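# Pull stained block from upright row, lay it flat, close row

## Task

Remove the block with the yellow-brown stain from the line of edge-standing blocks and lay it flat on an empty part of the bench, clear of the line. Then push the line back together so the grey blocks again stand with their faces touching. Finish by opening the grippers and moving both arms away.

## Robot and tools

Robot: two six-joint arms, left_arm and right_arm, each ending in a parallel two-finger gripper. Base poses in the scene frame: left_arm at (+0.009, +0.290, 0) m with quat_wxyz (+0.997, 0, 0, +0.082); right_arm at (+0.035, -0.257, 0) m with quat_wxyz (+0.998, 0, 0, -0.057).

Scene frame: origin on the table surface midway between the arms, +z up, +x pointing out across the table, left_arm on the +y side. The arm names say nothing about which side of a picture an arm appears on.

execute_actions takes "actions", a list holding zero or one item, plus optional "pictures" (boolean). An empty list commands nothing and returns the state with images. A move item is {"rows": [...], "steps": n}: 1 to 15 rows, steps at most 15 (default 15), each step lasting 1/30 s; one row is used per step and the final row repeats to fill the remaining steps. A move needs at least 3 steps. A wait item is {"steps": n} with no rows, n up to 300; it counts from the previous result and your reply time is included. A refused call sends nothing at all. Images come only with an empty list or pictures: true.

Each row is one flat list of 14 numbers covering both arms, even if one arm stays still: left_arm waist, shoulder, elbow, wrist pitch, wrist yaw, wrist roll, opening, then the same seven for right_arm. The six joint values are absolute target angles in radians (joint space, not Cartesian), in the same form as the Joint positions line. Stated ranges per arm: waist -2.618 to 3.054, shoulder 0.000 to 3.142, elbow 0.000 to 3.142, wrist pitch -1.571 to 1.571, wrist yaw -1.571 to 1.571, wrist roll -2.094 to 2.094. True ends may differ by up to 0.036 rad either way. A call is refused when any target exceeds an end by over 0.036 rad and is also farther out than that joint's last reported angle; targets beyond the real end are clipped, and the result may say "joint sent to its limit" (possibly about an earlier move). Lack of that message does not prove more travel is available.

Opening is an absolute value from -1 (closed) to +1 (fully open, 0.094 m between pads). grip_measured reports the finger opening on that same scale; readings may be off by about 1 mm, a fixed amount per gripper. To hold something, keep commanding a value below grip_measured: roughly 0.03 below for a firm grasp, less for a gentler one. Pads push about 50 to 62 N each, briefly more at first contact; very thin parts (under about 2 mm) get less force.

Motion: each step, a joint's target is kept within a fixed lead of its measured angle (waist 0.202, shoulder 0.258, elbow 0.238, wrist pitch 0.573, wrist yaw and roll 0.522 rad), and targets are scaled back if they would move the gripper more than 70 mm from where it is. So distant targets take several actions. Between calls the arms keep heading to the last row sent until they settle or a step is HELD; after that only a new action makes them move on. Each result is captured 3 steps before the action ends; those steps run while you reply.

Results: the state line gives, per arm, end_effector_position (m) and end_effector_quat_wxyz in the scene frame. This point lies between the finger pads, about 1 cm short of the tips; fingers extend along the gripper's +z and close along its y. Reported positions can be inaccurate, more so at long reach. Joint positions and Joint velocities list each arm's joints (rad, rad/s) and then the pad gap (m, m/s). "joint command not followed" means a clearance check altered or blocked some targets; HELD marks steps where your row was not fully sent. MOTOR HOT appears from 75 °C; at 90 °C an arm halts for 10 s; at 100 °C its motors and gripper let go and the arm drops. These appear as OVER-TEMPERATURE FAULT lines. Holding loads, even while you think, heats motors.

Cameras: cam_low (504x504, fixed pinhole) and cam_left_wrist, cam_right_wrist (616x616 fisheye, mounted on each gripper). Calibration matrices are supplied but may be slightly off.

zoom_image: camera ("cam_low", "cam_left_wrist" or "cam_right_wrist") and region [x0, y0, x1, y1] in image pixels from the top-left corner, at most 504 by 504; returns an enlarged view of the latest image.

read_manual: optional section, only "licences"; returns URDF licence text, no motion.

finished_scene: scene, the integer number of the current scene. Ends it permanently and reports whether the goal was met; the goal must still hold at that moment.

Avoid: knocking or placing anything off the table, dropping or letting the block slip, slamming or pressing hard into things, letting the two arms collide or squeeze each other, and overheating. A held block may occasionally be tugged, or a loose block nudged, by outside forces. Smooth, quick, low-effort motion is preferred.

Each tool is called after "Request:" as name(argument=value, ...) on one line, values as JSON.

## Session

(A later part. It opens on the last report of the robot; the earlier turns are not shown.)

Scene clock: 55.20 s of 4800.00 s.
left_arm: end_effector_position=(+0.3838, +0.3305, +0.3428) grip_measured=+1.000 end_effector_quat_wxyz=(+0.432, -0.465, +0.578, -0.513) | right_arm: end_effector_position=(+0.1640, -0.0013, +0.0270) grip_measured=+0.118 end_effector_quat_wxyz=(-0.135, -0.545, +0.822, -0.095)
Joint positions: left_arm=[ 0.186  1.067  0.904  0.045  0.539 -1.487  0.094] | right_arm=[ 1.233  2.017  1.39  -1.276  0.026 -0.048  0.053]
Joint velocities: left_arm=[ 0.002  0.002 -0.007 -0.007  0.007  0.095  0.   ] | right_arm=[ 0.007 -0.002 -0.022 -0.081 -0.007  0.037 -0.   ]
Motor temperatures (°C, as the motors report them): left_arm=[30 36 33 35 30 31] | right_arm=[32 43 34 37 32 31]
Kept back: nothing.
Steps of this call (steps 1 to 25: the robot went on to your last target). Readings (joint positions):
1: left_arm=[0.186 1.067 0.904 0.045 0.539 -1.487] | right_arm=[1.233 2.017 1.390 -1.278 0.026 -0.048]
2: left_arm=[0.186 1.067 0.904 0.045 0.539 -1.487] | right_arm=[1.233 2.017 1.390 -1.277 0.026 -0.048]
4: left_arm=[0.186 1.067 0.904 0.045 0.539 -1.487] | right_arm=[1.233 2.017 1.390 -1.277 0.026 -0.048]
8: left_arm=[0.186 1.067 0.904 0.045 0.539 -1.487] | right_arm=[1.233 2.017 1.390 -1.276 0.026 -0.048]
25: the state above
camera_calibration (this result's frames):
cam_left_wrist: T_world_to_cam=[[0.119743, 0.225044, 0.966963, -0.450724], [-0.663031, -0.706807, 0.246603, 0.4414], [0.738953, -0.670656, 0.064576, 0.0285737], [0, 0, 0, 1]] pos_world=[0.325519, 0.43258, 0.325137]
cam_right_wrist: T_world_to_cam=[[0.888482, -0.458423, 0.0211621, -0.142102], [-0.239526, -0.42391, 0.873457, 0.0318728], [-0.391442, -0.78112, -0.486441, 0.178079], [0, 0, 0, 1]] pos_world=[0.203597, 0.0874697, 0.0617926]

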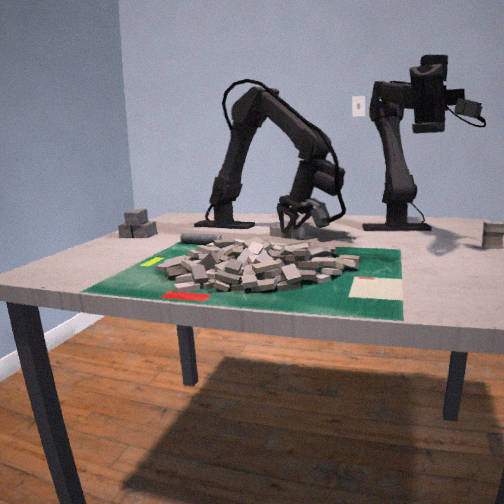

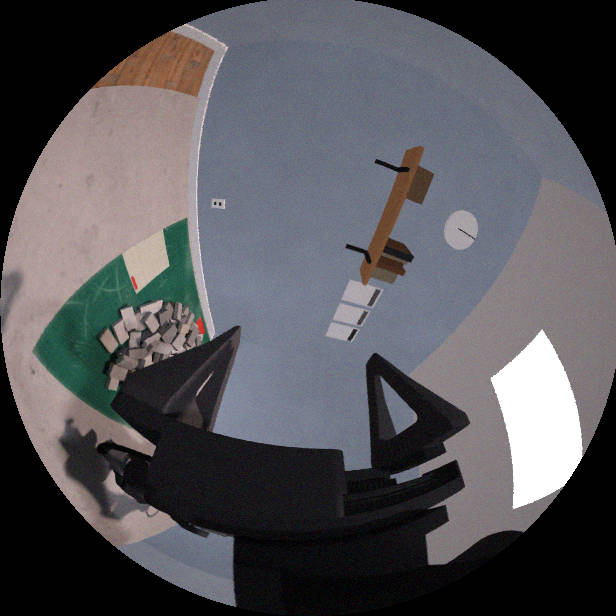

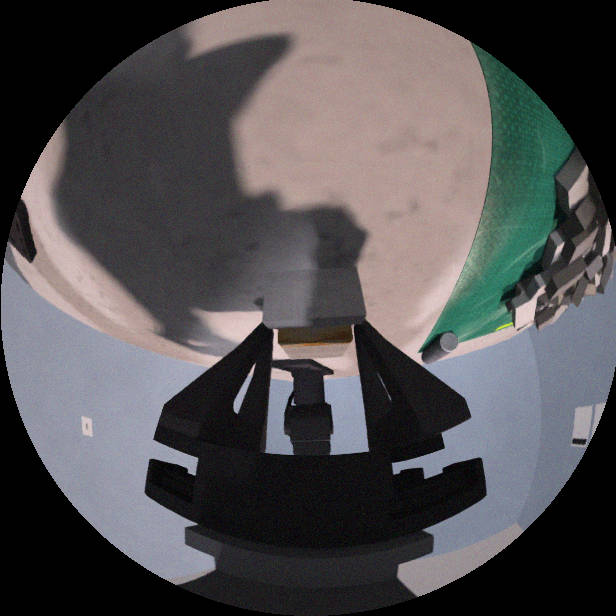

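Request:
execute_actions(actions=[{"rows": [[0.186,1.067,0.904,0.045,0.539,-1.487,1,1.2245,2.0018,1.369,-1.264,0.032,-0.052,0.06],[0.186,1.067,0.904,0.045,0.539,-1.487,1,1.2245,2.0018,1.369,-1.264,0.032,-0.052,0.02],[0.186,1.067,0.904,0.045,0.539,-1.487,1,1.2245,2.0018,1.369,-1.264,0.032,-0.052,0.0],[0.186,1.067,0.904,0.045,0.539,-1.487,1,1.2245,2.0018,1.369,-1.264,0.032,-0.052,-0.02],[0.186,1.067,0.904,0.045,0.539,-1.487,1,1.2245,2.0018,1.369,-1.264,0.032,-0.052,-0.04],[0.186,1.067,0.904,0.045,0.539,-1.487,1,1.2245,2.0018,1.369,-1.264,0.032,-0.052,-0.055],[0.186,1.067,0.904,0.045,0.539,-1.487,1,1.2245,2.0018,1.369,-1.264,0.032,-0.052,-0.07],[0.186,1.067,0.904,0.045,0.539,-1.487,1,1.2245,2.0018,1.369,-1.264,0.032,-0.052,-0.08],[0.186,1.067,0.904,0.045,0.539,-1.487,1,1.2245,2.0018,1.369,-1.264,0.032,-0.052,-0.09],[0.186,1.067,0.904,0.045,0.539,-1.487,1,1.2245,2.0018,1.369,-1.264,0.032,-0.052,-0.10],[0.186,1.067,0.904,0.045,0.539,-1.487,1,1.2245,2.0018,1.369,-1.264,0.032,-0.052,-0.11],[0.186,1.067,0.904,0.045,0.539,-1.487,1,1.2245,2.0018,1.369,-1.264,0.032,-0.052,-0.12]], "steps": 15}])

Request:
execute_actions(actions=[{"steps": 6}], pictures=true)

Request:
zoom_image(camera="cam_right_wrist", region=[235, 250, 395, 380])

Scene clock: 57.93 s of 4800.00 s.
left_arm: end_effector_position=(+0.3838, +0.3305, +0.3428) grip_measured=+1.000 end_effector_quat_wxyz=(+0.432, -0.465, +0.578, -0.513) | right_arm: end_effector_position=(+0.1642, -0.0013, +0.0269) grip_measured=-0.087 end_effector_quat_wxyz=(-0.135, -0.545, +0.822, -0.096)
Joint positions: left_arm=[ 0.186  1.067  0.904  0.045  0.539 -1.487  0.094] | right_arm=[ 1.233  2.017  1.39  -1.276  0.027 -0.048  0.043]
Joint velocities: left_arm=[ 0.002  0.002  0.002 -0.051  0.007 -0.037  0.   ] | right_arm=[-0.002 -0.007  0.002  0.007  0.007 -0.022  0.   ]
Motor temperatures (°C, as the motors report them): left_arm=[30 36 33 35 30 31] | right_arm=[32 43 34 37 32 31]
Steps of this call (steps 1 to 15: the robot went on to your last target; steps 16 to 70: nothing new was sent; steps 71 to 82: the first 12 steps of this action). Readings (joint positions):
71: left_arm=[0.186 1.067 0.904 0.045 0.539 -1.487] | right_arm=[1.233 2.017 1.390 -1.276 0.026 -0.048]
72: left_arm=[0.186 1.067 0.904 0.045 0.539 -1.487] | right_arm=[1.233 2.017 1.390 -1.276 0.026 -0.048]
74: left_arm=[0.186 1.067 0.904 0.045 0.539 -1.487] | right_arm=[1.233 2.017 1.390 -1.276 0.026 -0.048]
78: left_arm=[0.186 1.067 0.904 0.045 0.539 -1.487] | right_arm=[1.233 2.017 1.390 -1.276 0.027 -0.048]
82: the state above

Scene clock: 58.13 s of 4800.00 s.
left_arm: end_effector_position=(+0.3838, +0.3305, +0.3428) grip_measured=+1.000 end_effector_quat_wxyz=(+0.432, -0.465, +0.578, -0.513) | right_arm: end_effector_position=(+0.1642, -0.0013, +0.0269) grip_measured=-0.087 end_effector_quat_wxyz=(-0.135, -0.545, +0.822, -0.096)
Joint positions: left_arm=[ 0.186  1.067  0.904  0.045  0.539 -1.487  0.094] | right_arm=[ 1.233  2.017  1.39  -1.276  0.027 -0.048  0.043]
Joint velocities: left_arm=[-0.002  0.012 -0.002 -0.066 -0.007 -0.037  0.   ] | right_arm=[ 0.017 -0.022  0.012 -0.007  0.037  0.022  0.   ]
Motor temperatures (°C, as the motors report them): left_arm=[30 36 33 35 30 31] | right_arm=[32 43 34 37 32 31]
Kept back: nothing.
Steps of this call (steps 1 to 3: the last 3 steps of your previous action; steps 4 to 6: the robot went on to your last target). Readings (joint positions):
1: left_arm=[0.186 1.067 0.904 0.045 0.539 -1.487] | right_arm=[1.233 2.017 1.390 -1.276 0.027 -0.048]
2: left_arm=[0.186 1.067 0.904 0.045 0.539 -1.487] | right_arm=[1.233 2.017 1.390 -1.276 0.027 -0.048]
4: left_arm=[0.186 1.067 0.904 0.045 0.539 -1.487] | right_arm=[1.233 2.017 1.390 -1.276 0.027 -0.048]
6: the state above
camera_calibration (this result's frames):
cam_left_wrist: T_world_to_cam=[[0.119743, 0.225044, 0.966963, -0.450724], [-0.663031, -0.706807, 0.246603, 0.4414], [0.738953, -0.670656, 0.064576, 0.0285737], [0, 0, 0, 1]] pos_world=[0.325519, 0.43258, 0.325137]
cam_right_wrist: T_world_to_cam=[[0.888628, -0.45809, 0.0222349, -0.142355], [-0.240364, -0.423885, 0.873239, 0.0320893], [-0.390597, -0.781329, -0.486784, 0.178019], [0, 0, 0, 1]] pos_world=[0.203747, 0.0874819, 0.0618003]

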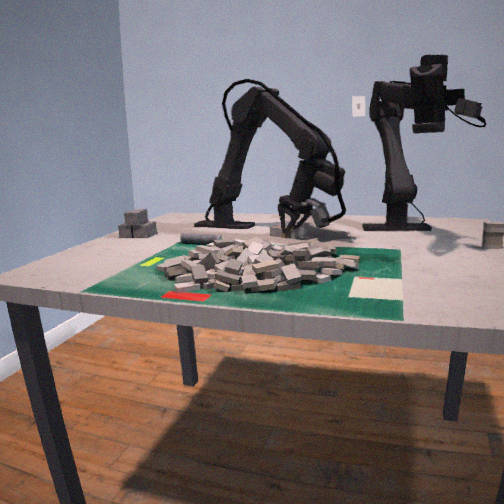

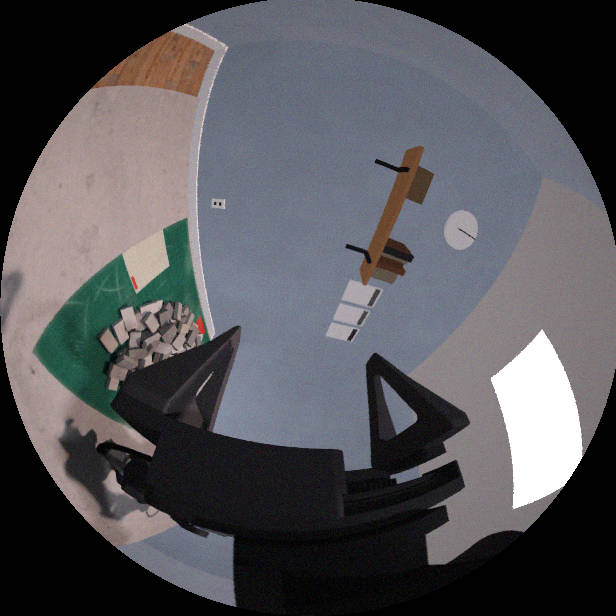

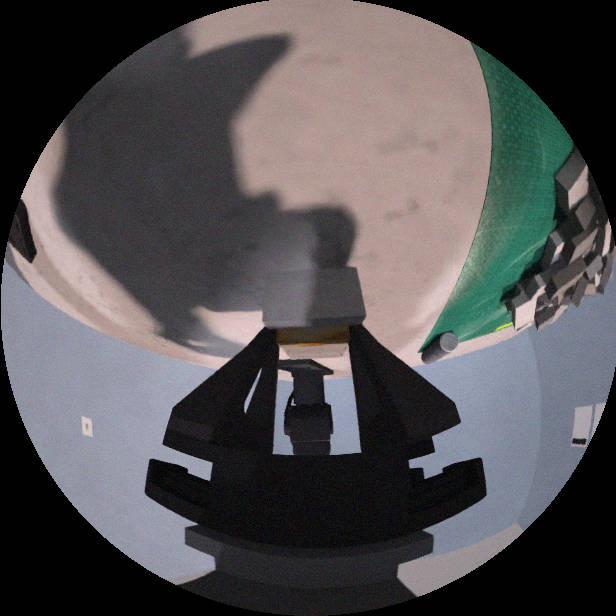

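Region (235, 250, 395, 380) of cam_right_wrist's 616x616 image, scaled by 3.150, with more detail than that image has; it fills the top 410 rows of this view, and the rest is white.

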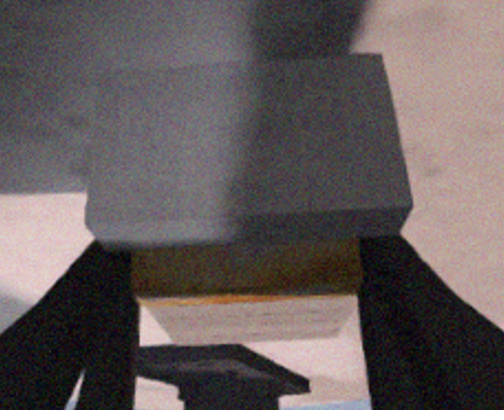

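Request:
execute_actions(actions=[{"rows": [[0.186,1.067,0.904,0.045,0.539,-1.487,1,1.2245,2.020,1.420,-1.280,0.032,-0.052,-0.12],[0.186,1.067,0.904,0.045,0.539,-1.487,1,1.2245,2.023,1.428,-1.287,0.032,-0.052,-0.12],[0.186,1.067,0.904,0.045,0.539,-1.487,1,1.2245,2.024,1.437,-1.2965,0.032,-0.052,-0.12],[0.186,1.067,0.904,0.045,0.539,-1.487,1,1.2245,2.025,1.447,-1.3066,0.032,-0.052,-0.12],[0.186,1.067,0.904,0.045,0.539,-1.487,1,1.2245,2.026,1.460,-1.3205,0.032,-0.052,-0.12],[0.186,1.067,0.904,0.045,0.539,-1.487,1,1.2245,2.027,1.476,-1.337,0.032,-0.052,-0.12],[0.186,1.067,0.904,0.045,0.539,-1.487,1,1.2245,2.028,1.494,-1.3556,0.032,-0.052,-0.12],[0.186,1.067,0.904,0.045,0.539,-1.487,1,1.2245,2.030,1.513,-1.375,0.032,-0.052,-0.12],[0.186,1.067,0.904,0.045,0.539,-1.487,1,1.2245,2.031,1.531,-1.3935,0.032,-0.052,-0.12],[0.186,1.067,0.904,0.045,0.539,-1.487,1,1.2245,2.032,1.546,-1.4072,0.032,-0.052,-0.12],[0.186,1.067,0.904,0.045,0.539,-1.487,1,1.2245,2.033,1.557,-1.4173,0.032,-0.052,-0.12],[0.186,1.067,0.904,0.045,0.539,-1.487,1,1.2245,2.034,1.564,-1.4237,0.032,-0.052,-0.12],[0.186,1.067,0.904,0.045,0.539,-1.487,1,1.2245,2.035,1.569,-1.4275,0.032,-0.052,-0.12],[0.186,1.067,0.904,0.045,0.539,-1.487,1,1.2245,2.036,1.572,-1.4285,0.032,-0.052,-0.12]], "steps": 14}])

Request:
execute_actions(actions=[{"rows": [[0.186,1.067,0.904,0.045,0.539,-1.487,1,1.2245,2.0391,1.577,-1.4295,0.032,-0.052,-0.12],[0.186,1.067,0.904,0.045,0.539,-1.487,1,1.2245,2.0456,1.587,-1.4332,0.032,-0.052,-0.12],[0.186,1.067,0.904,0.045,0.539,-1.487,1,1.2245,2.0560,1.602,-1.4397,0.032,-0.052,-0.12],[0.186,1.067,0.904,0.045,0.539,-1.487,1,1.2245,2.0690,1.6225,-1.4479,0.032,-0.052,-0.12],[0.186,1.067,0.904,0.045,0.539,-1.487,1,1.2245,2.0846,1.6475,-1.4577,0.032,-0.052,-0.12],[0.186,1.067,0.904,0.045,0.539,-1.487,1,1.2245,2.1016,1.6745,-1.4683,0.032,-0.052,-0.12],[0.186,1.067,0.904,0.045,0.539,-1.487,1,1.2245,2.1185,1.7016,-1.4788,0.032,-0.052,-0.12],[0.186,1.067,0.904,0.045,0.539,-1.487,1,1.2245,2.1341,1.7270,-1.4886,0.032,-0.052,-0.12],[0.186,1.067,0.904,0.045,0.539,-1.487,1,1.2245,2.1471,1.7482,-1.4968,0.032,-0.052,-0.12],[0.186,1.067,0.904,0.045,0.539,-1.487,1,1.2245,2.1575,1.7652,-1.5033,0.032,-0.052,-0.12],[0.186,1.067,0.904,0.045,0.539,-1.487,1,1.2245,2.1640,1.7758,-1.5074,0.032,-0.052,-0.12],[0.186,1.067,0.904,0.045,0.539,-1.487,1,1.2245,2.1666,1.780,-1.509,0.032,-0.052,-0.12]], "steps": 15}])

Request:
execute_actions(actions=[{"steps": 8}], pictures=true)

Request:
zoom_image(camera="cam_right_wrist", region=[215, 230, 405, 390])

Request:
zoom_image(camera="cam_low", region=[240, 170, 360, 260])

Scene clock: 60.30 s of 4800.00 s.
left_arm: end_effector_position=(+0.3838, +0.3305, +0.3428) grip_measured=+1.000 end_effector_quat_wxyz=(+0.432, -0.465, +0.578, -0.513) | right_arm: end_effector_position=(+0.1724, +0.0156, +0.0479) grip_measured=-0.087 end_effector_quat_wxyz=(-0.121, -0.546, +0.824, -0.087)
Joint positions: left_arm=[ 0.186  1.067  0.904  0.045  0.539 -1.487  0.094] | right_arm=[ 1.233  2.027  1.504 -1.346  0.027 -0.048  0.043]
Joint velocities: left_arm=[ 0.007 -0.007 -0.002 -0.022  0.037  0.007  0.   ] | right_arm=[ 0.007 -0.007  0.462 -0.344  0.007 -0.007 -0.001]
Motor temperatures (°C, as the motors report them): left_arm=[30 36 33 35 30 31] | right_arm=[32 43 34 37 32 31]
Steps of this call (steps 1 to 15: the robot went on to your last target; steps 16 to 54: nothing new was sent; steps 55 to 65: the first 11 steps of this action). Readings (joint positions):
55: left_arm=[0.186 1.067 0.904 0.045 0.539 -1.487] | right_arm=[1.233 2.017 1.390 -1.276 0.027 -0.048]
56: left_arm=[0.186 1.067 0.904 0.045 0.539 -1.487] | right_arm=[1.233 2.017 1.390 -1.276 0.027 -0.048]
58: left_arm=[0.186 1.067 0.904 0.045 0.539 -1.487] | right_arm=[1.233 2.019 1.398 -1.281 0.027 -0.048]
62: left_arm=[0.186 1.067 0.904 0.045 0.539 -1.487] | right_arm=[1.233 2.025 1.450 -1.311 0.027 -0.048]
65: the state above

Scene clock: 60.80 s of 4800.00 s.
left_arm: end_effector_position=(+0.3838, +0.3305, +0.3428) grip_measured=+1.000 end_effector_quat_wxyz=(+0.432, -0.465, +0.578, -0.513) | right_arm: end_effector_position=(+0.1868, +0.0452, +0.0580) grip_measured=-0.087 end_effector_quat_wxyz=(-0.124, -0.546, +0.824, -0.089)
Joint positions: left_arm=[ 0.186  1.067  0.904  0.045  0.539 -1.487  0.094] | right_arm=[ 1.233  2.152  1.735 -1.459  0.027 -0.048  0.043]
Joint velocities: left_arm=[ 0.002  0.007  0.022 -0.037 -0.051 -0.066  0.   ] | right_arm=[ 0.022  0.217  0.33  -0.022 -0.051 -0.051 -0.001]
Motor temperatures (°C, as the motors report them): left_arm=[30 36 33 36 30 31] | right_arm=[32 43 34 37 32 31]
Steps of this call (steps 1 to 3: the last 3 steps of your previous action; steps 4 to 15: the first 12 steps of this action). Readings (joint positions):
4: left_arm=[0.186 1.067 0.904 0.045 0.539 -1.487] | right_arm=[1.233 2.027 1.543 -1.379 0.027 -0.048]
5: left_arm=[0.186 1.067 0.904 0.045 0.539 -1.487] | right_arm=[1.233 2.028 1.548 -1.386 0.027 -0.048]
7: left_arm=[0.186 1.067 0.904 0.045 0.539 -1.487] | right_arm=[1.233 2.039 1.567 -1.406 0.027 -0.048]
11: left_arm=[0.186 1.067 0.904 0.045 0.539 -1.487] | right_arm=[1.233 2.097 1.654 -1.445 0.027 -0.048]
15: the state above

Scene clock: 61.07 s of 4800.00 s.
left_arm: end_effector_position=(+0.3838, +0.3305, +0.3428) grip_measured=+1.000 end_effector_quat_wxyz=(+0.432, -0.465, +0.578, -0.513) | right_arm: end_effector_position=(+0.1859, +0.0432, +0.0588) grip_measured=-0.087 end_effector_quat_wxyz=(-0.133, -0.545, +0.822, -0.094)
Joint positions: left_arm=[ 0.186  1.067  0.904  0.045  0.539 -1.487  0.094] | right_arm=[ 1.233  2.163  1.749 -1.483  0.027 -0.048  0.043]
Joint velocities: left_arm=[ 0.017 -0.017 -0.017 -0.037 -0.022  0.007  0.   ] | right_arm=[-0.002 -0.002 -0.012 -0.095 -0.037 -0.037 -0.001]
Motor temperatures (°C, as the motors report them): left_arm=[30 36 33 36 30 31] | right_arm=[32 43 34 37 32 31]
Kept back: nothing.
Steps of this call (steps 1 to 3: the last 3 steps of your previous action; steps 4 to 8: the robot went on to your last target). Readings (joint positions):
1: left_arm=[0.186 1.067 0.904 0.045 0.539 -1.487] | right_arm=[1.233 2.158 1.743 -1.461 0.027 -0.048]
2: left_arm=[0.186 1.067 0.904 0.045 0.539 -1.487] | right_arm=[1.233 2.162 1.747 -1.463 0.027 -0.048]
4: left_arm=[0.186 1.067 0.904 0.045 0.539 -1.487] | right_arm=[1.233 2.163 1.748 -1.470 0.027 -0.048]
8: the state above
camera_calibration (this result's frames):
cam_left_wrist: T_world_to_cam=[[0.119743, 0.225044, 0.966963, -0.450724], [-0.663031, -0.706807, 0.246603, 0.4414], [0.738953, -0.670656, 0.064576, 0.0285737], [0, 0, 0, 1]] pos_world=[0.325519, 0.43258, 0.325137]
cam_right_wrist: T_world_to_cam=[[0.888576, -0.458196, 0.0221119, -0.141905], [-0.242402, -0.428072, 0.870629, 0.029056], [-0.389453, -0.77898, -0.491442, 0.236732], [0, 0, 0, 1]] pos_world=[0.225333, 0.131827, 0.094181]

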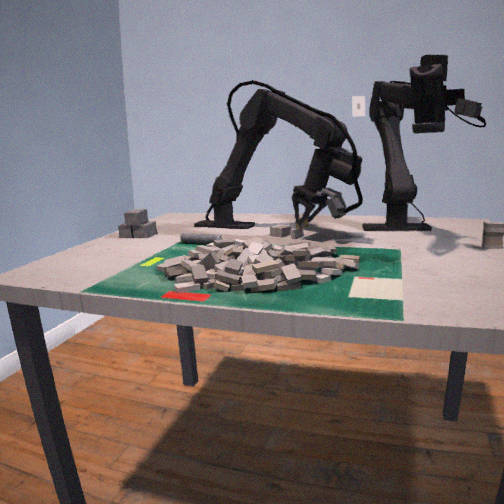

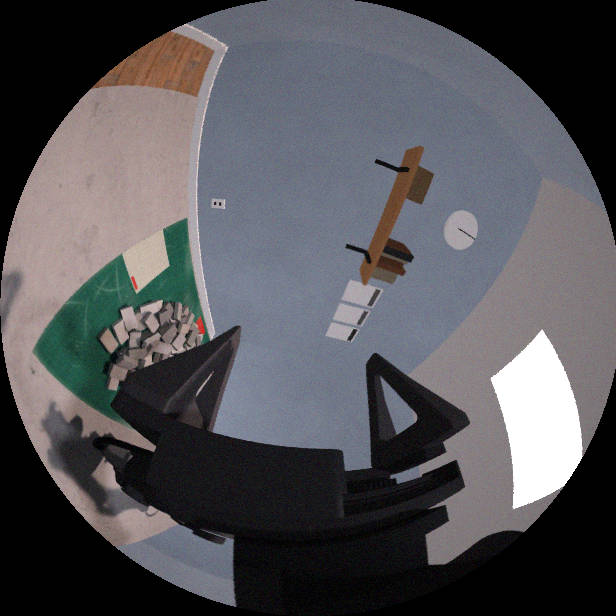

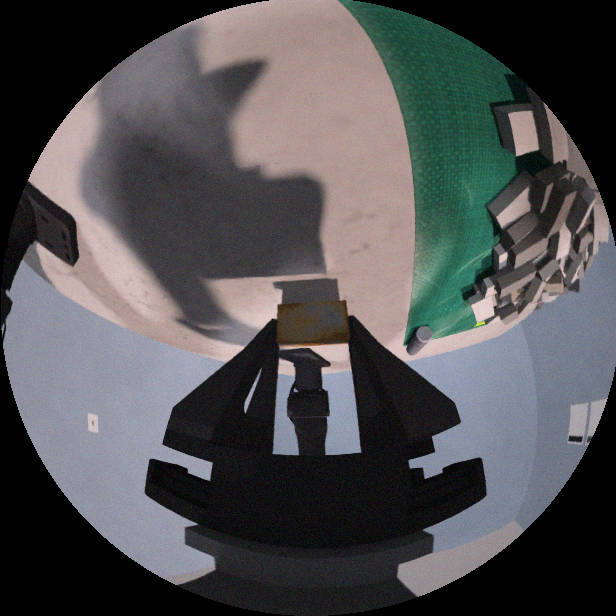

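Region (215, 230, 405, 390) of cam_right_wrist's 616x616 image, scaled by 2.653, with more detail than that image has; it fills the top 424 rows of this view, and the rest is white.

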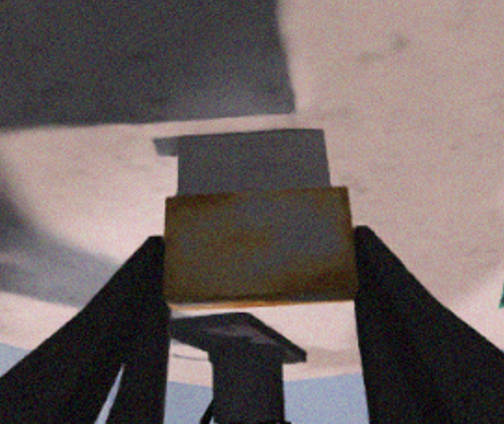

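Region (240, 170, 360, 260) of cam_low's 504x504 image, scaled by 4.200, with more detail than that image has; it fills the top 378 rows of this view, and the rest is white.

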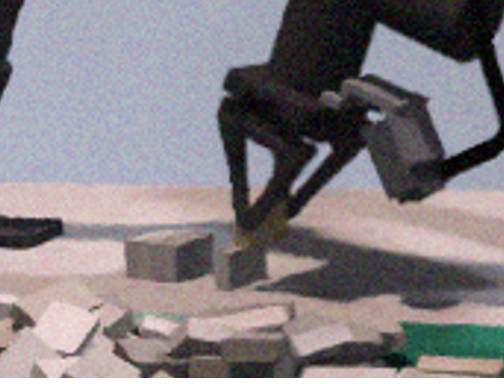

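Request:
execute_actions(actions=[{"steps": 1}])

Scene clock: 62.40 s of 4800.00 s.
left_arm: end_effector_position=(+0.3838, +0.3305, +0.3428) grip_measured=+1.000 end_effector_quat_wxyz=(+0.432, -0.465, +0.578, -0.513) | right_arm: end_effector_position=(+0.1852, +0.0418, +0.0594) grip_measured=-0.087 end_effector_quat_wxyz=(-0.136, -0.545, +0.822, -0.096)
Joint positions: left_arm=[ 0.186  1.067  0.904  0.045  0.539 -1.487  0.094] | right_arm=[ 1.233  2.163  1.749 -1.49   0.027 -0.048  0.043]
Joint velocities: left_arm=[-0.022  0.012  0.007 -0.037 -0.022 -0.037  0.   ] | right_arm=[-0.002 -0.002 -0.017  0.051 -0.022  0.007 -0.   ]
Motor temperatures (°C, as the motors report them): left_arm=[30 36 33 36 30 31] | right_arm=[32 43 34 37 32 31]
Kept back: nothing.
Steps of this call (steps 1 to 30: the robot went on to your last target; steps 31 to 40: nothing new was sent). Readings (joint positions):
1: left_arm=[0.186 1.067 0.904 0.045 0.539 -1.487] | right_arm=[1.233 2.163 1.749 -1.485 0.027 -0.048]
2: left_arm=[0.186 1.067 0.904 0.045 0.539 -1.487] | right_arm=[1.233 2.163 1.749 -1.486 0.027 -0.048]
4: left_arm=[0.186 1.067 0.904 0.045 0.539 -1.487] | right_arm=[1.233 2.163 1.749 -1.488 0.027 -0.048]
8: left_arm=[0.186 1.067 0.904 0.045 0.539 -1.487] | right_arm=[1.233 2.163 1.749 -1.489 0.027 -0.048]
40: the state above
All arms were judged still, so your last target was given up. Only a new action makes them travel on or press farther. Fingers that are still opening or closing keep moving.

Request:
execute_actions(actions=[{"rows": [[0.186,1.067,0.904,0.045,0.539,-1.487,1,1.2245,2.167,1.733,-1.478,0.032,-0.052,-0.12],[0.186,1.067,0.904,0.045,0.539,-1.487,1,1.2245,2.167,1.730,-1.470,0.032,-0.052,-0.12],[0.186,1.067,0.904,0.045,0.539,-1.487,1,1.2245,2.168,1.727,-1.459,0.032,-0.052,-0.12],[0.186,1.067,0.904,0.045,0.539,-1.487,1,1.2245,2.170,1.723,-1.447,0.032,-0.052,-0.12],[0.186,1.067,0.904,0.045,0.539,-1.487,1,1.2245,2.173,1.718,-1.434,0.032,-0.052,-0.12],[0.186,1.067,0.904,0.045,0.539,-1.487,1,1.2245,2.177,1.712,-1.422,0.032,-0.052,-0.12],[0.186,1.067,0.904,0.045,0.539,-1.487,1,1.2245,2.182,1.705,-1.411,0.032,-0.052,-0.12],[0.186,1.067,0.904,0.045,0.539,-1.487,1,1.2245,2.187,1.698,-1.402,0.032,-0.052,-0.12],[0.186,1.067,0.904,0.045,0.539,-1.487,1,1.2245,2.192,1.692,-1.396,0.032,-0.052,-0.12],[0.186,1.067,0.904,0.045,0.539,-1.487,1,1.2245,2.197,1.687,-1.392,0.032,-0.052,-0.12],[0.186,1.067,0.904,0.045,0.539,-1.487,1,1.2245,2.201,1.683,-1.390,0.032,-0.052,-0.12],[0.186,1.067,0.904,0.045,0.539,-1.487,1,1.2245,2.204,1.680,-1.390,0.032,-0.052,-0.12],[0.186,1.067,0.904,0.045,0.539,-1.487,1,1.2245,2.2065,1.678,-1.390,0.032,-0.052,-0.12],[0.186,1.067,0.904,0.045,0.539,-1.487,1,1.2245,2.208,1.677,-1.390,0.032,-0.052,-0.12]], "steps": 15}])

Request:
execute_actions(actions=[{"steps": 14}], pictures=true)

Request:
zoom_image(camera="cam_low", region=[250, 190, 340, 260])

Request:
zoom_image(camera="cam_right_wrist", region=[215, 230, 405, 390])

Scene clock: 64.27 s of 4800.00 s.
left_arm: end_effector_position=(+0.3838, +0.3305, +0.3428) grip_measured=+1.000 end_effector_quat_wxyz=(+0.432, -0.465, +0.578, -0.513) | right_arm: end_effector_position=(+0.1866, +0.0448, +0.0395) grip_measured=-0.087 end_effector_quat_wxyz=(-0.133, -0.545, +0.822, -0.094)
Joint positions: left_arm=[ 0.186  1.067  0.904  0.045  0.539 -1.487  0.094] | right_arm=[ 1.233  2.186  1.708 -1.419  0.027 -0.048  0.043]
Joint velocities: left_arm=[-0.002 -0.007  0.007 -0.007  0.022  0.022  0.   ] | right_arm=[-0.007  0.208 -0.159  0.183 -0.007 -0.022 -0.001]
Motor temperatures (°C, as the motors report them): left_arm=[30 36 33 36 30 31] | right_arm=[32 43 34 37 32 31]
Steps of this call (steps 1 to 44: nothing new was sent; steps 45 to 56: the first 12 steps of this action). Readings (joint positions):
45: left_arm=[0.186 1.067 0.904 0.045 0.539 -1.487] | right_arm=[1.233 2.163 1.749 -1.490 0.027 -0.048]
46: left_arm=[0.186 1.067 0.904 0.045 0.539 -1.487] | right_arm=[1.233 2.163 1.749 -1.488 0.027 -0.048]
48: left_arm=[0.186 1.067 0.904 0.045 0.539 -1.487] | right_arm=[1.233 2.163 1.749 -1.482 0.027 -0.048]
52: left_arm=[0.186 1.067 0.904 0.045 0.539 -1.487] | right_arm=[1.233 2.165 1.732 -1.447 0.027 -0.048]
56: the state above

Scene clock: 64.73 s of 4800.00 s.
left_arm: end_effector_position=(+0.3838, +0.3305, +0.3428) grip_measured=+1.000 end_effector_quat_wxyz=(+0.432, -0.465, +0.578, -0.513) | right_arm: end_effector_position=(+0.1854, +0.0422, +0.0281) grip_measured=-0.087 end_effector_quat_wxyz=(-0.142, -0.544, +0.821, -0.100)
Joint positions: left_arm=[ 0.186  1.067  0.904  0.045  0.539 -1.487  0.094] | right_arm=[ 1.233  2.21   1.692 -1.402  0.027 -0.048  0.043]
Joint velocities: left_arm=[-0.002 -0.012  0.002 -0.022 -0.051  0.007  0.   ] | right_arm=[-0.002  0.012 -0.012 -0.051 -0.022 -0.051 -0.   ]
Motor temperatures (°C, as the motors report them): left_arm=[30 36 33 36 30 31] | right_arm=[32 43 34 37 32 31]
Kept back: nothing.
Steps of this call (steps 1 to 3: the last 3 steps of your previous action; steps 4 to 14: the robot went on to your last target). Readings (joint positions):
1: left_arm=[0.186 1.067 0.904 0.045 0.539 -1.487] | right_arm=[1.233 2.193 1.703 -1.414 0.027 -0.048]
2: left_arm=[0.186 1.067 0.904 0.045 0.539 -1.487] | right_arm=[1.233 2.199 1.699 -1.411 0.027 -0.048]
4: left_arm=[0.186 1.067 0.904 0.045 0.539 -1.487] | right_arm=[1.233 2.208 1.693 -1.406 0.027 -0.048]
8: left_arm=[0.186 1.067 0.904 0.045 0.539 -1.487] | right_arm=[1.233 2.210 1.692 -1.402 0.027 -0.048]
14: the state above
camera_calibration (this result's frames):
cam_left_wrist: T_world_to_cam=[[0.119743, 0.225044, 0.966963, -0.450724], [-0.663031, -0.706807, 0.246603, 0.4414], [0.738953, -0.670656, 0.064576, 0.0285737], [0, 0, 0, 1]] pos_world=[0.325519, 0.43258, 0.325137]
cam_right_wrist: T_world_to_cam=[[0.8888, -0.457736, 0.0226344, -0.141328], [-0.233625, -0.410041, 0.881638, 0.0525263], [-0.394276, -0.788888, -0.471383, 0.221464], [0, 0, 0, 1]] pos_world=[0.225202, 0.131558, 0.061284]

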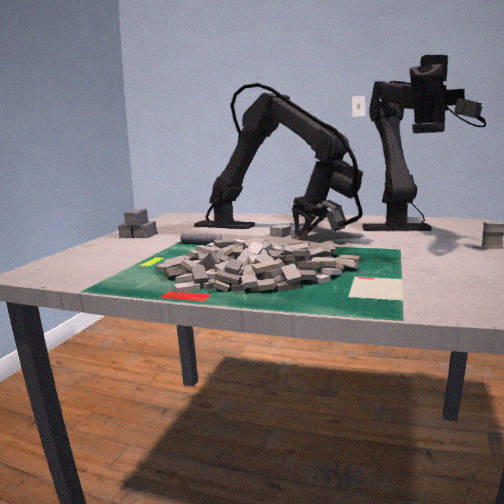

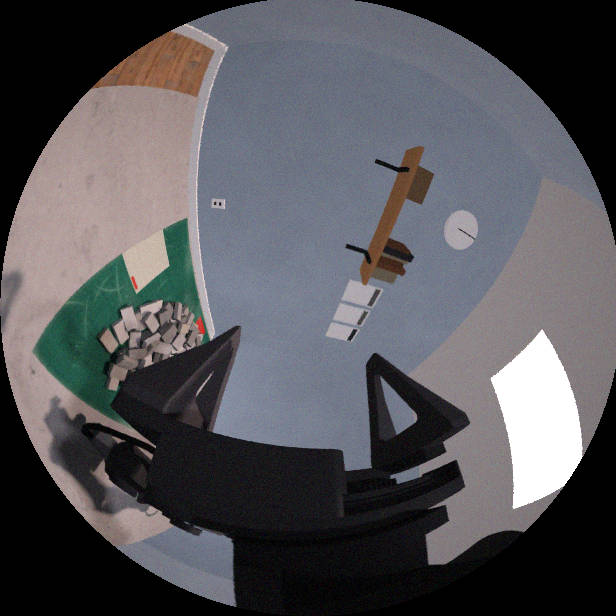

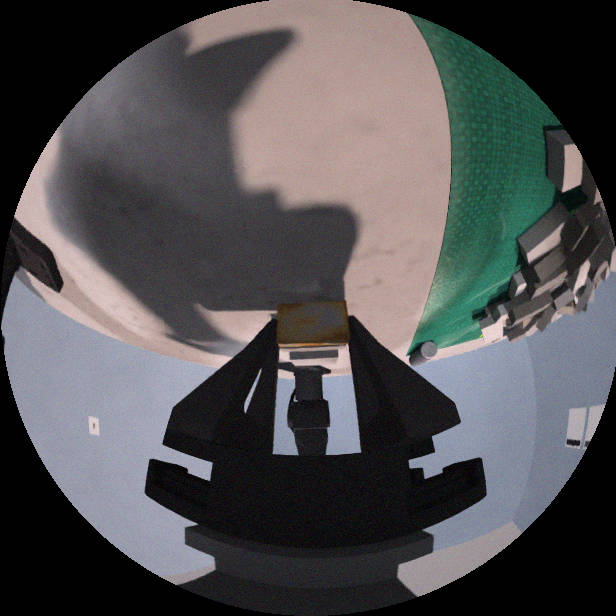

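Region (250, 190, 340, 260) of cam_low's 504x504 image, scaled by 5.600, with more detail than that image has.

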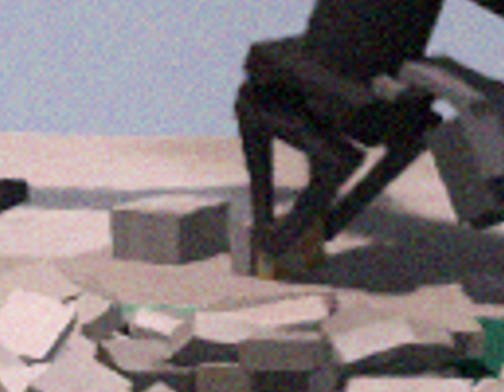

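Region (215, 230, 405, 390) of cam_right_wrist's 616x616 image, scaled by 2.653, with more detail than that image has; it fills the top 424 rows of this view, and the rest is white.

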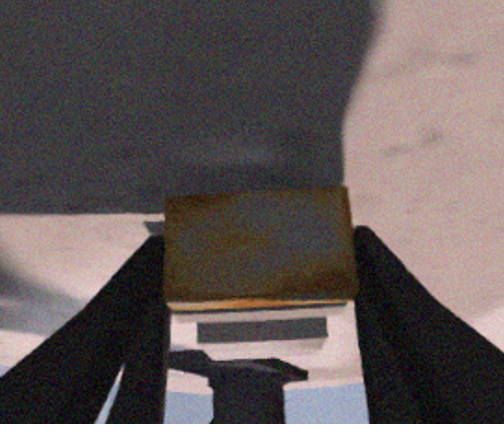

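Request:
execute_actions(actions=[{"rows": [[0.186,1.067,0.904,0.045,0.539,-1.487,1,1.2245,2.198,1.677,-1.390,0.032,-0.052,-0.12],[0.186,1.067,0.904,0.045,0.539,-1.487,1,1.2245,2.192,1.676,-1.389,0.032,-0.052,-0.12],[0.186,1.067,0.904,0.045,0.539,-1.487,1,1.2245,2.188,1.675,-1.388,0.032,-0.052,-0.12],[0.186,1.067,0.904,0.045,0.539,-1.487,1,1.2245,2.186,1.673,-1.387,0.032,-0.052,-0.12],[0.186,1.067,0.904,0.045,0.539,-1.487,1,1.2245,2.1836,1.6691,-1.3823,0.032,-0.052,-0.12],[0.186,1.067,0.904,0.045,0.539,-1.487,1,1.2245,2.1807,1.6644,-1.3792,0.032,-0.052,-0.12],[0.186,1.067,0.904,0.045,0.539,-1.487,1,1.2245,2.1766,1.6578,-1.3756,0.032,-0.052,-0.12],[0.186,1.067,0.904,0.045,0.539,-1.487,1,1.2245,2.1716,1.6496,-1.3714,0.032,-0.052,-0.12],[0.186,1.067,0.904,0.045,0.539,-1.487,1,1.2245,2.1655,1.6398,-1.3668,0.032,-0.052,-0.12],[0.186,1.067,0.904,0.045,0.539,-1.487,1,1.2245,2.1587,1.6286,-1.3618,0.032,-0.052,-0.12],[0.186,1.067,0.904,0.045,0.539,-1.487,1,1.2245,2.1511,1.6163,-1.3565,0.032,-0.052,-0.12],[0.186,1.067,0.904,0.045,0.539,-1.487,1,1.2245,2.1429,1.6029,-1.3511,0.032,-0.052,-0.12],[0.186,1.067,0.904,0.045,0.539,-1.487,1,1.2245,2.1342,1.5889,-1.3455,0.032,-0.052,-0.12],[0.186,1.067,0.904,0.045,0.539,-1.487,1,1.2245,2.1253,1.5743,-1.3399,0.032,-0.052,-0.12],[0.186,1.067,0.904,0.045,0.539,-1.487,1,1.2245,2.1162,1.5595,-1.3345,0.032,-0.052,-0.12]], "steps": 15}])

Request:
execute_actions(actions=[{"rows": [[0.186,1.067,0.904,0.045,0.539,-1.487,1,1.2245,2.1070,1.5447,-1.3292,0.032,-0.052,-0.12],[0.186,1.067,0.904,0.045,0.539,-1.487,1,1.2245,2.0981,1.5301,-1.3243,0.032,-0.052,-0.12],[0.186,1.067,0.904,0.045,0.539,-1.487,1,1.2245,2.0894,1.5161,-1.3196,0.032,-0.052,-0.12],[0.186,1.067,0.904,0.045,0.539,-1.487,1,1.2245,2.0812,1.5028,-1.3154,0.032,-0.052,-0.12],[0.186,1.067,0.904,0.045,0.539,-1.487,1,1.2245,2.0736,1.4904,-1.3118,0.032,-0.052,-0.12],[0.186,1.067,0.904,0.045,0.539,-1.487,1,1.2245,2.0671,1.4792,-1.3087,0.032,-0.052,-0.12],[0.186,1.067,0.904,0.045,0.539,-1.487,1,1.2245,2.0610,1.4694,-1.3062,0.032,-0.052,-0.12],[0.186,1.067,0.904,0.045,0.539,-1.487,1,1.2245,2.0560,1.4612,-1.3044,0.032,-0.052,-0.12],[0.186,1.067,0.904,0.045,0.539,-1.487,1,1.2245,2.0519,1.4546,-1.3034,0.032,-0.052,-0.12],[0.186,1.067,0.904,0.045,0.539,-1.487,1,1.2245,2.0490,1.4499,-1.303,0.032,-0.052,-0.12],[0.186,1.067,0.904,0.045,0.539,-1.487,1,1.2245,2.0472,1.4472,-1.303,0.032,-0.052,-0.12],[0.186,1.067,0.904,0.045,0.539,-1.487,1,1.2245,2.0463,1.446,-1.303,0.032,-0.052,-0.12]], "steps": 15}])

Request:
execute_actions(actions=[{"steps": 10}], pictures=true)

Request:
zoom_image(camera="cam_low", region=[250, 190, 340, 260])

Scene clock: 68.73 s of 4800.00 s.
left_arm: end_effector_position=(+0.3838, +0.3305, +0.3428) grip_measured=+1.000 end_effector_quat_wxyz=(+0.432, -0.465, +0.578, -0.513) | right_arm: end_effector_position=(+0.1833, +0.0380, +0.0282) grip_measured=-0.087 end_effector_quat_wxyz=(-0.136, -0.545, +0.822, -0.096)
Joint positions: left_arm=[ 0.186  1.067  0.904  0.045  0.539 -1.487  0.094] | right_arm=[ 1.233  2.177  1.644 -1.372  0.027 -0.048  0.043]
Joint velocities: left_arm=[-0.007  0.002 -0.032 -0.022 -0.081  0.007  0.   ] | right_arm=[ 0.007 -0.217 -0.339  0.139 -0.007 -0.022 -0.   ]
Motor temperatures (°C, as the motors report them): left_arm=[30 36 33 36 30 31] | right_arm=[32 44 34 37 32 31]
Steps of this call (steps 1 to 30: the robot went on to your last target; steps 31 to 90: nothing new was sent; then 0.60 s passed at rest; steps 91 to 102: the first 12 steps of this action). Readings (joint positions):
91: left_arm=[0.186 1.067 0.904 0.045 0.539 -1.487] | right_arm=[1.233 2.210 1.692 -1.402 0.027 -0.048]
92: left_arm=[0.186 1.067 0.904 0.045 0.539 -1.487] | right_arm=[1.233 2.210 1.692 -1.402 0.027 -0.048]
94: left_arm=[0.186 1.067 0.904 0.045 0.539 -1.487] | right_arm=[1.233 2.209 1.692 -1.402 0.027 -0.048]
98: left_arm=[0.186 1.067 0.904 0.045 0.539 -1.487] | right_arm=[1.233 2.201 1.684 -1.388 0.027 -0.048]
102: the state above

Scene clock: 69.23 s of 4800.00 s.
left_arm: end_effector_position=(+0.3838, +0.3305, +0.3428) grip_measured=+1.000 end_effector_quat_wxyz=(+0.432, -0.465, +0.578, -0.513) | right_arm: end_effector_position=(+0.1693, +0.0092, +0.0281) grip_measured=-0.087 end_effector_quat_wxyz=(-0.141, -0.544, +0.821, -0.099)
Joint positions: left_arm=[ 0.186  1.067  0.904  0.045  0.539 -1.487  0.094] | right_arm=[ 1.233  2.069  1.47  -1.316  0.027 -0.048  0.043]
Joint velocities: left_arm=[-0.002  0.007 -0.007  0.022 -0.037 -0.095  0.   ] | right_arm=[-0.007 -0.085 -0.12   0.066 -0.007  0.022  0.   ]
Motor temperatures (°C, as the motors report them): left_arm=[30 36 33 36 30 31] | right_arm=[32 44 34 37 32 31]
Steps of this call (steps 1 to 3: the last 3 steps of your previous action; steps 4 to 15: the first 12 steps of this action). Readings (joint positions):
4: left_arm=[0.186 1.067 0.904 0.045 0.539 -1.487] | right_arm=[1.233 2.143 1.589 -1.351 0.027 -0.048]
5: left_arm=[0.186 1.067 0.904 0.045 0.539 -1.487] | right_arm=[1.233 2.134 1.575 -1.346 0.027 -0.048]
7: left_arm=[0.186 1.067 0.904 0.045 0.539 -1.487] | right_arm=[1.233 2.116 1.546 -1.336 0.027 -0.048]
11: left_arm=[0.186 1.067 0.904 0.045 0.539 -1.487] | right_arm=[1.233 2.086 1.497 -1.323 0.027 -0.048]
15: the state above

Scene clock: 69.57 s of 4800.00 s.
left_arm: end_effector_position=(+0.3838, +0.3305, +0.3428) grip_measured=+1.000 end_effector_quat_wxyz=(+0.432, -0.465, +0.578, -0.513) | right_arm: end_effector_position=(+0.1693, +0.0092, +0.0277) grip_measured=-0.087 end_effector_quat_wxyz=(-0.140, -0.544, +0.821, -0.098)
Joint positions: left_arm=[ 0.186  1.067  0.904  0.045  0.539 -1.487  0.094] | right_arm=[ 1.233  2.067  1.466 -1.311  0.027 -0.048  0.043]
Joint velocities: left_arm=[-0.017  0.002  0.002  0.022 -0.022 -0.037  0.   ] | right_arm=[-0.002 -0.002  0.007  0.007  0.037 -0.007  0.   ]
Motor temperatures (°C, as the motors report them): left_arm=[30 36 33 36 30 31] | right_arm=[32 44 34 37 32 31]
Kept back: nothing.
Steps of this call (steps 1 to 3: the last 3 steps of your previous action; steps 4 to 10: the robot went on to your last target). Readings (joint positions):
1: left_arm=[0.186 1.067 0.904 0.045 0.539 -1.487] | right_arm=[1.233 2.068 1.467 -1.316 0.027 -0.048]
2: left_arm=[0.186 1.067 0.904 0.045 0.539 -1.487] | right_arm=[1.233 2.068 1.467 -1.315 0.027 -0.048]
4: left_arm=[0.186 1.067 0.904 0.045 0.539 -1.487] | right_arm=[1.233 2.067 1.466 -1.314 0.027 -0.048]
8: left_arm=[0.186 1.067 0.904 0.045 0.539 -1.487] | right_arm=[1.233 2.067 1.466 -1.312 0.027 -0.048]
10: the state above
camera_calibration (this result's frames):
cam_left_wrist: T_world_to_cam=[[0.119743, 0.225044, 0.966963, -0.450724], [-0.663031, -0.706807, 0.246603, 0.4414], [0.738953, -0.670656, 0.064576, 0.0285737], [0, 0, 0, 1]] pos_world=[0.325519, 0.43258, 0.325137]
cam_right_wrist: T_world_to_cam=[[0.888732, -0.457875, 0.0224789, -0.142131], [-0.236269, -0.415474, 0.878384, 0.0361847], [-0.392851, -0.785959, -0.477427, 0.188734], [0, 0, 0, 1]] pos_world=[0.20901, 0.0982932, 0.0615177]

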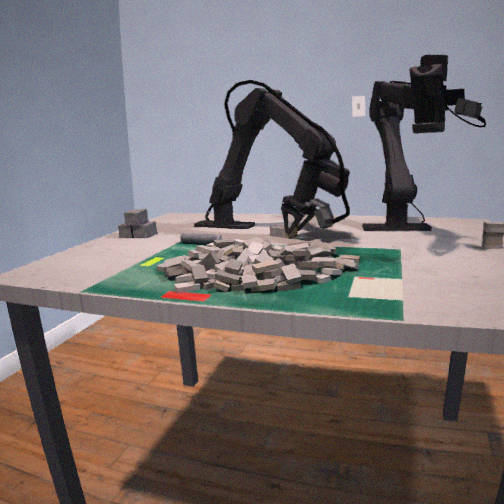

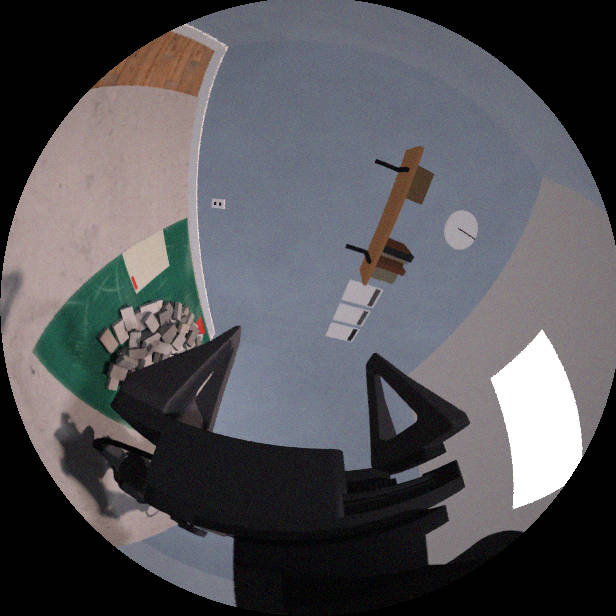

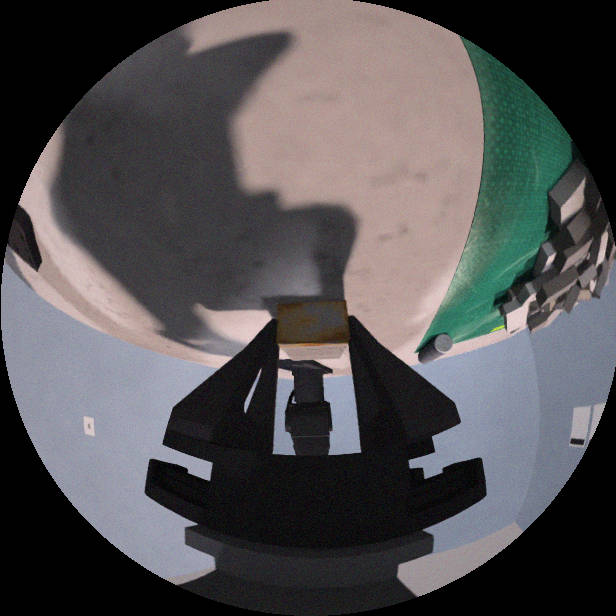

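Region (250, 190, 340, 260) of cam_low's 504x504 image, scaled by 5.600, with more detail than that image has.

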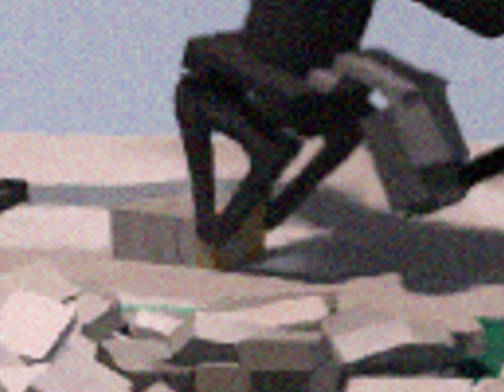

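Request:
execute_actions(actions=[{"rows": [[0.186,1.067,0.904,0.045,0.539,-1.487,1,1.2245,2.0463,1.446,-1.320,0.032,-0.052,-0.12],[0.186,1.067,0.904,0.045,0.539,-1.487,1,1.2245,2.0463,1.446,-1.328,0.032,-0.052,-0.12],[0.186,1.067,0.904,0.045,0.539,-1.487,1,1.2245,2.0463,1.446,-1.334,0.032,-0.052,-0.12],[0.186,1.067,0.904,0.045,0.539,-1.487,1,1.2245,2.0463,1.446,-1.338,0.032,-0.052,-0.12],[0.186,1.067,0.904,0.045,0.539,-1.487,1,1.2245,2.0463,1.446,-1.340,0.032,-0.052,-0.12],[0.186,1.067,0.904,0.045,0.539,-1.487,1,1.2245,2.0463,1.446,-1.340,0.032,-0.052,-0.12],[0.186,1.067,0.904,0.045,0.539,-1.487,1,1.2245,2.0463,1.446,-1.339,0.032,-0.052,-0.12],[0.186,1.067,0.904,0.045,0.539,-1.487,1,1.2245,2.0463,1.446,-1.338,0.032,-0.052,-0.12]], "steps": 15}])

Request:
execute_actions(actions=[{"steps": 8}])

Scene clock: 70.87 s of 4800.00 s.
left_arm: end_effector_position=(+0.3838, +0.3305, +0.3428) grip_measured=+1.000 end_effector_quat_wxyz=(+0.432, -0.465, +0.578, -0.513) | right_arm: end_effector_position=(+0.1689, +0.0084, +0.0280) grip_measured=-0.087 end_effector_quat_wxyz=(-0.141, -0.544, +0.821, -0.099)
Joint positions: left_arm=[ 0.186  1.067  0.904  0.045  0.539 -1.487  0.094] | right_arm=[ 1.233  2.067  1.466 -1.315  0.027 -0.048  0.043]
Joint velocities: left_arm=[ 0.007 -0.012 -0.012 -0.022 -0.007 -0.022  0.   ] | right_arm=[-0.002 -0.017 -0.002  0.007 -0.095 -0.081  0.001]
Motor temperatures (°C, as the motors report them): left_arm=[30 36 33 36 30 31] | right_arm=[32 44 34 37 32 31]
Steps of this call (steps 1 to 15: the robot went on to your last target; steps 16 to 27: nothing new was sent; steps 28 to 39: the first 12 steps of this action). Readings (joint positions):
28: left_arm=[0.186 1.067 0.904 0.045 0.539 -1.487] | right_arm=[1.233 2.067 1.466 -1.311 0.027 -0.048]
29: left_arm=[0.186 1.067 0.904 0.045 0.539 -1.487] | right_arm=[1.233 2.067 1.466 -1.311 0.027 -0.048]
31: left_arm=[0.186 1.067 0.904 0.045 0.539 -1.487] | right_arm=[1.233 2.067 1.466 -1.312 0.027 -0.048]
35: left_arm=[0.186 1.067 0.904 0.045 0.539 -1.487] | right_arm=[1.233 2.067 1.466 -1.315 0.027 -0.048]
39: the state above

Scene clock: 71.13 s of 4800.00 s.
left_arm: end_effector_position=(+0.3838, +0.3305, +0.3428) grip_measured=+1.000 end_effector_quat_wxyz=(+0.432, -0.465, +0.578, -0.513) | right_arm: end_effector_position=(+0.1689, +0.0084, +0.0280) grip_measured=-0.087 end_effector_quat_wxyz=(-0.141, -0.544, +0.821, -0.099)
Joint positions: left_arm=[ 0.186  1.067  0.904  0.045  0.539 -1.487  0.094] | right_arm=[ 1.233  2.067  1.466 -1.315  0.027 -0.048  0.043]
Joint velocities: left_arm=[ 0.002 -0.017 -0.012 -0.037  0.007  0.022  0.   ] | right_arm=[ 0.012 -0.022 -0.002  0.066 -0.007  0.007  0.001]
Motor temperatures (°C, as the motors report them): left_arm=[30 36 33 36 30 31] | right_arm=[32 44 34 37 32 31]
Kept back: nothing.
Steps of this call (steps 1 to 3: the last 3 steps of your previous action; steps 4 to 8: the robot went on to your last target). Readings (joint positions):
1: left_arm=[0.186 1.067 0.904 0.045 0.539 -1.487] | right_arm=[1.233 2.067 1.466 -1.315 0.027 -0.048]
2: left_arm=[0.186 1.067 0.904 0.045 0.539 -1.487] | right_arm=[1.233 2.067 1.466 -1.315 0.027 -0.048]
4: left_arm=[0.186 1.067 0.904 0.045 0.539 -1.487] | right_arm=[1.233 2.067 1.466 -1.315 0.027 -0.048]
8: the state above


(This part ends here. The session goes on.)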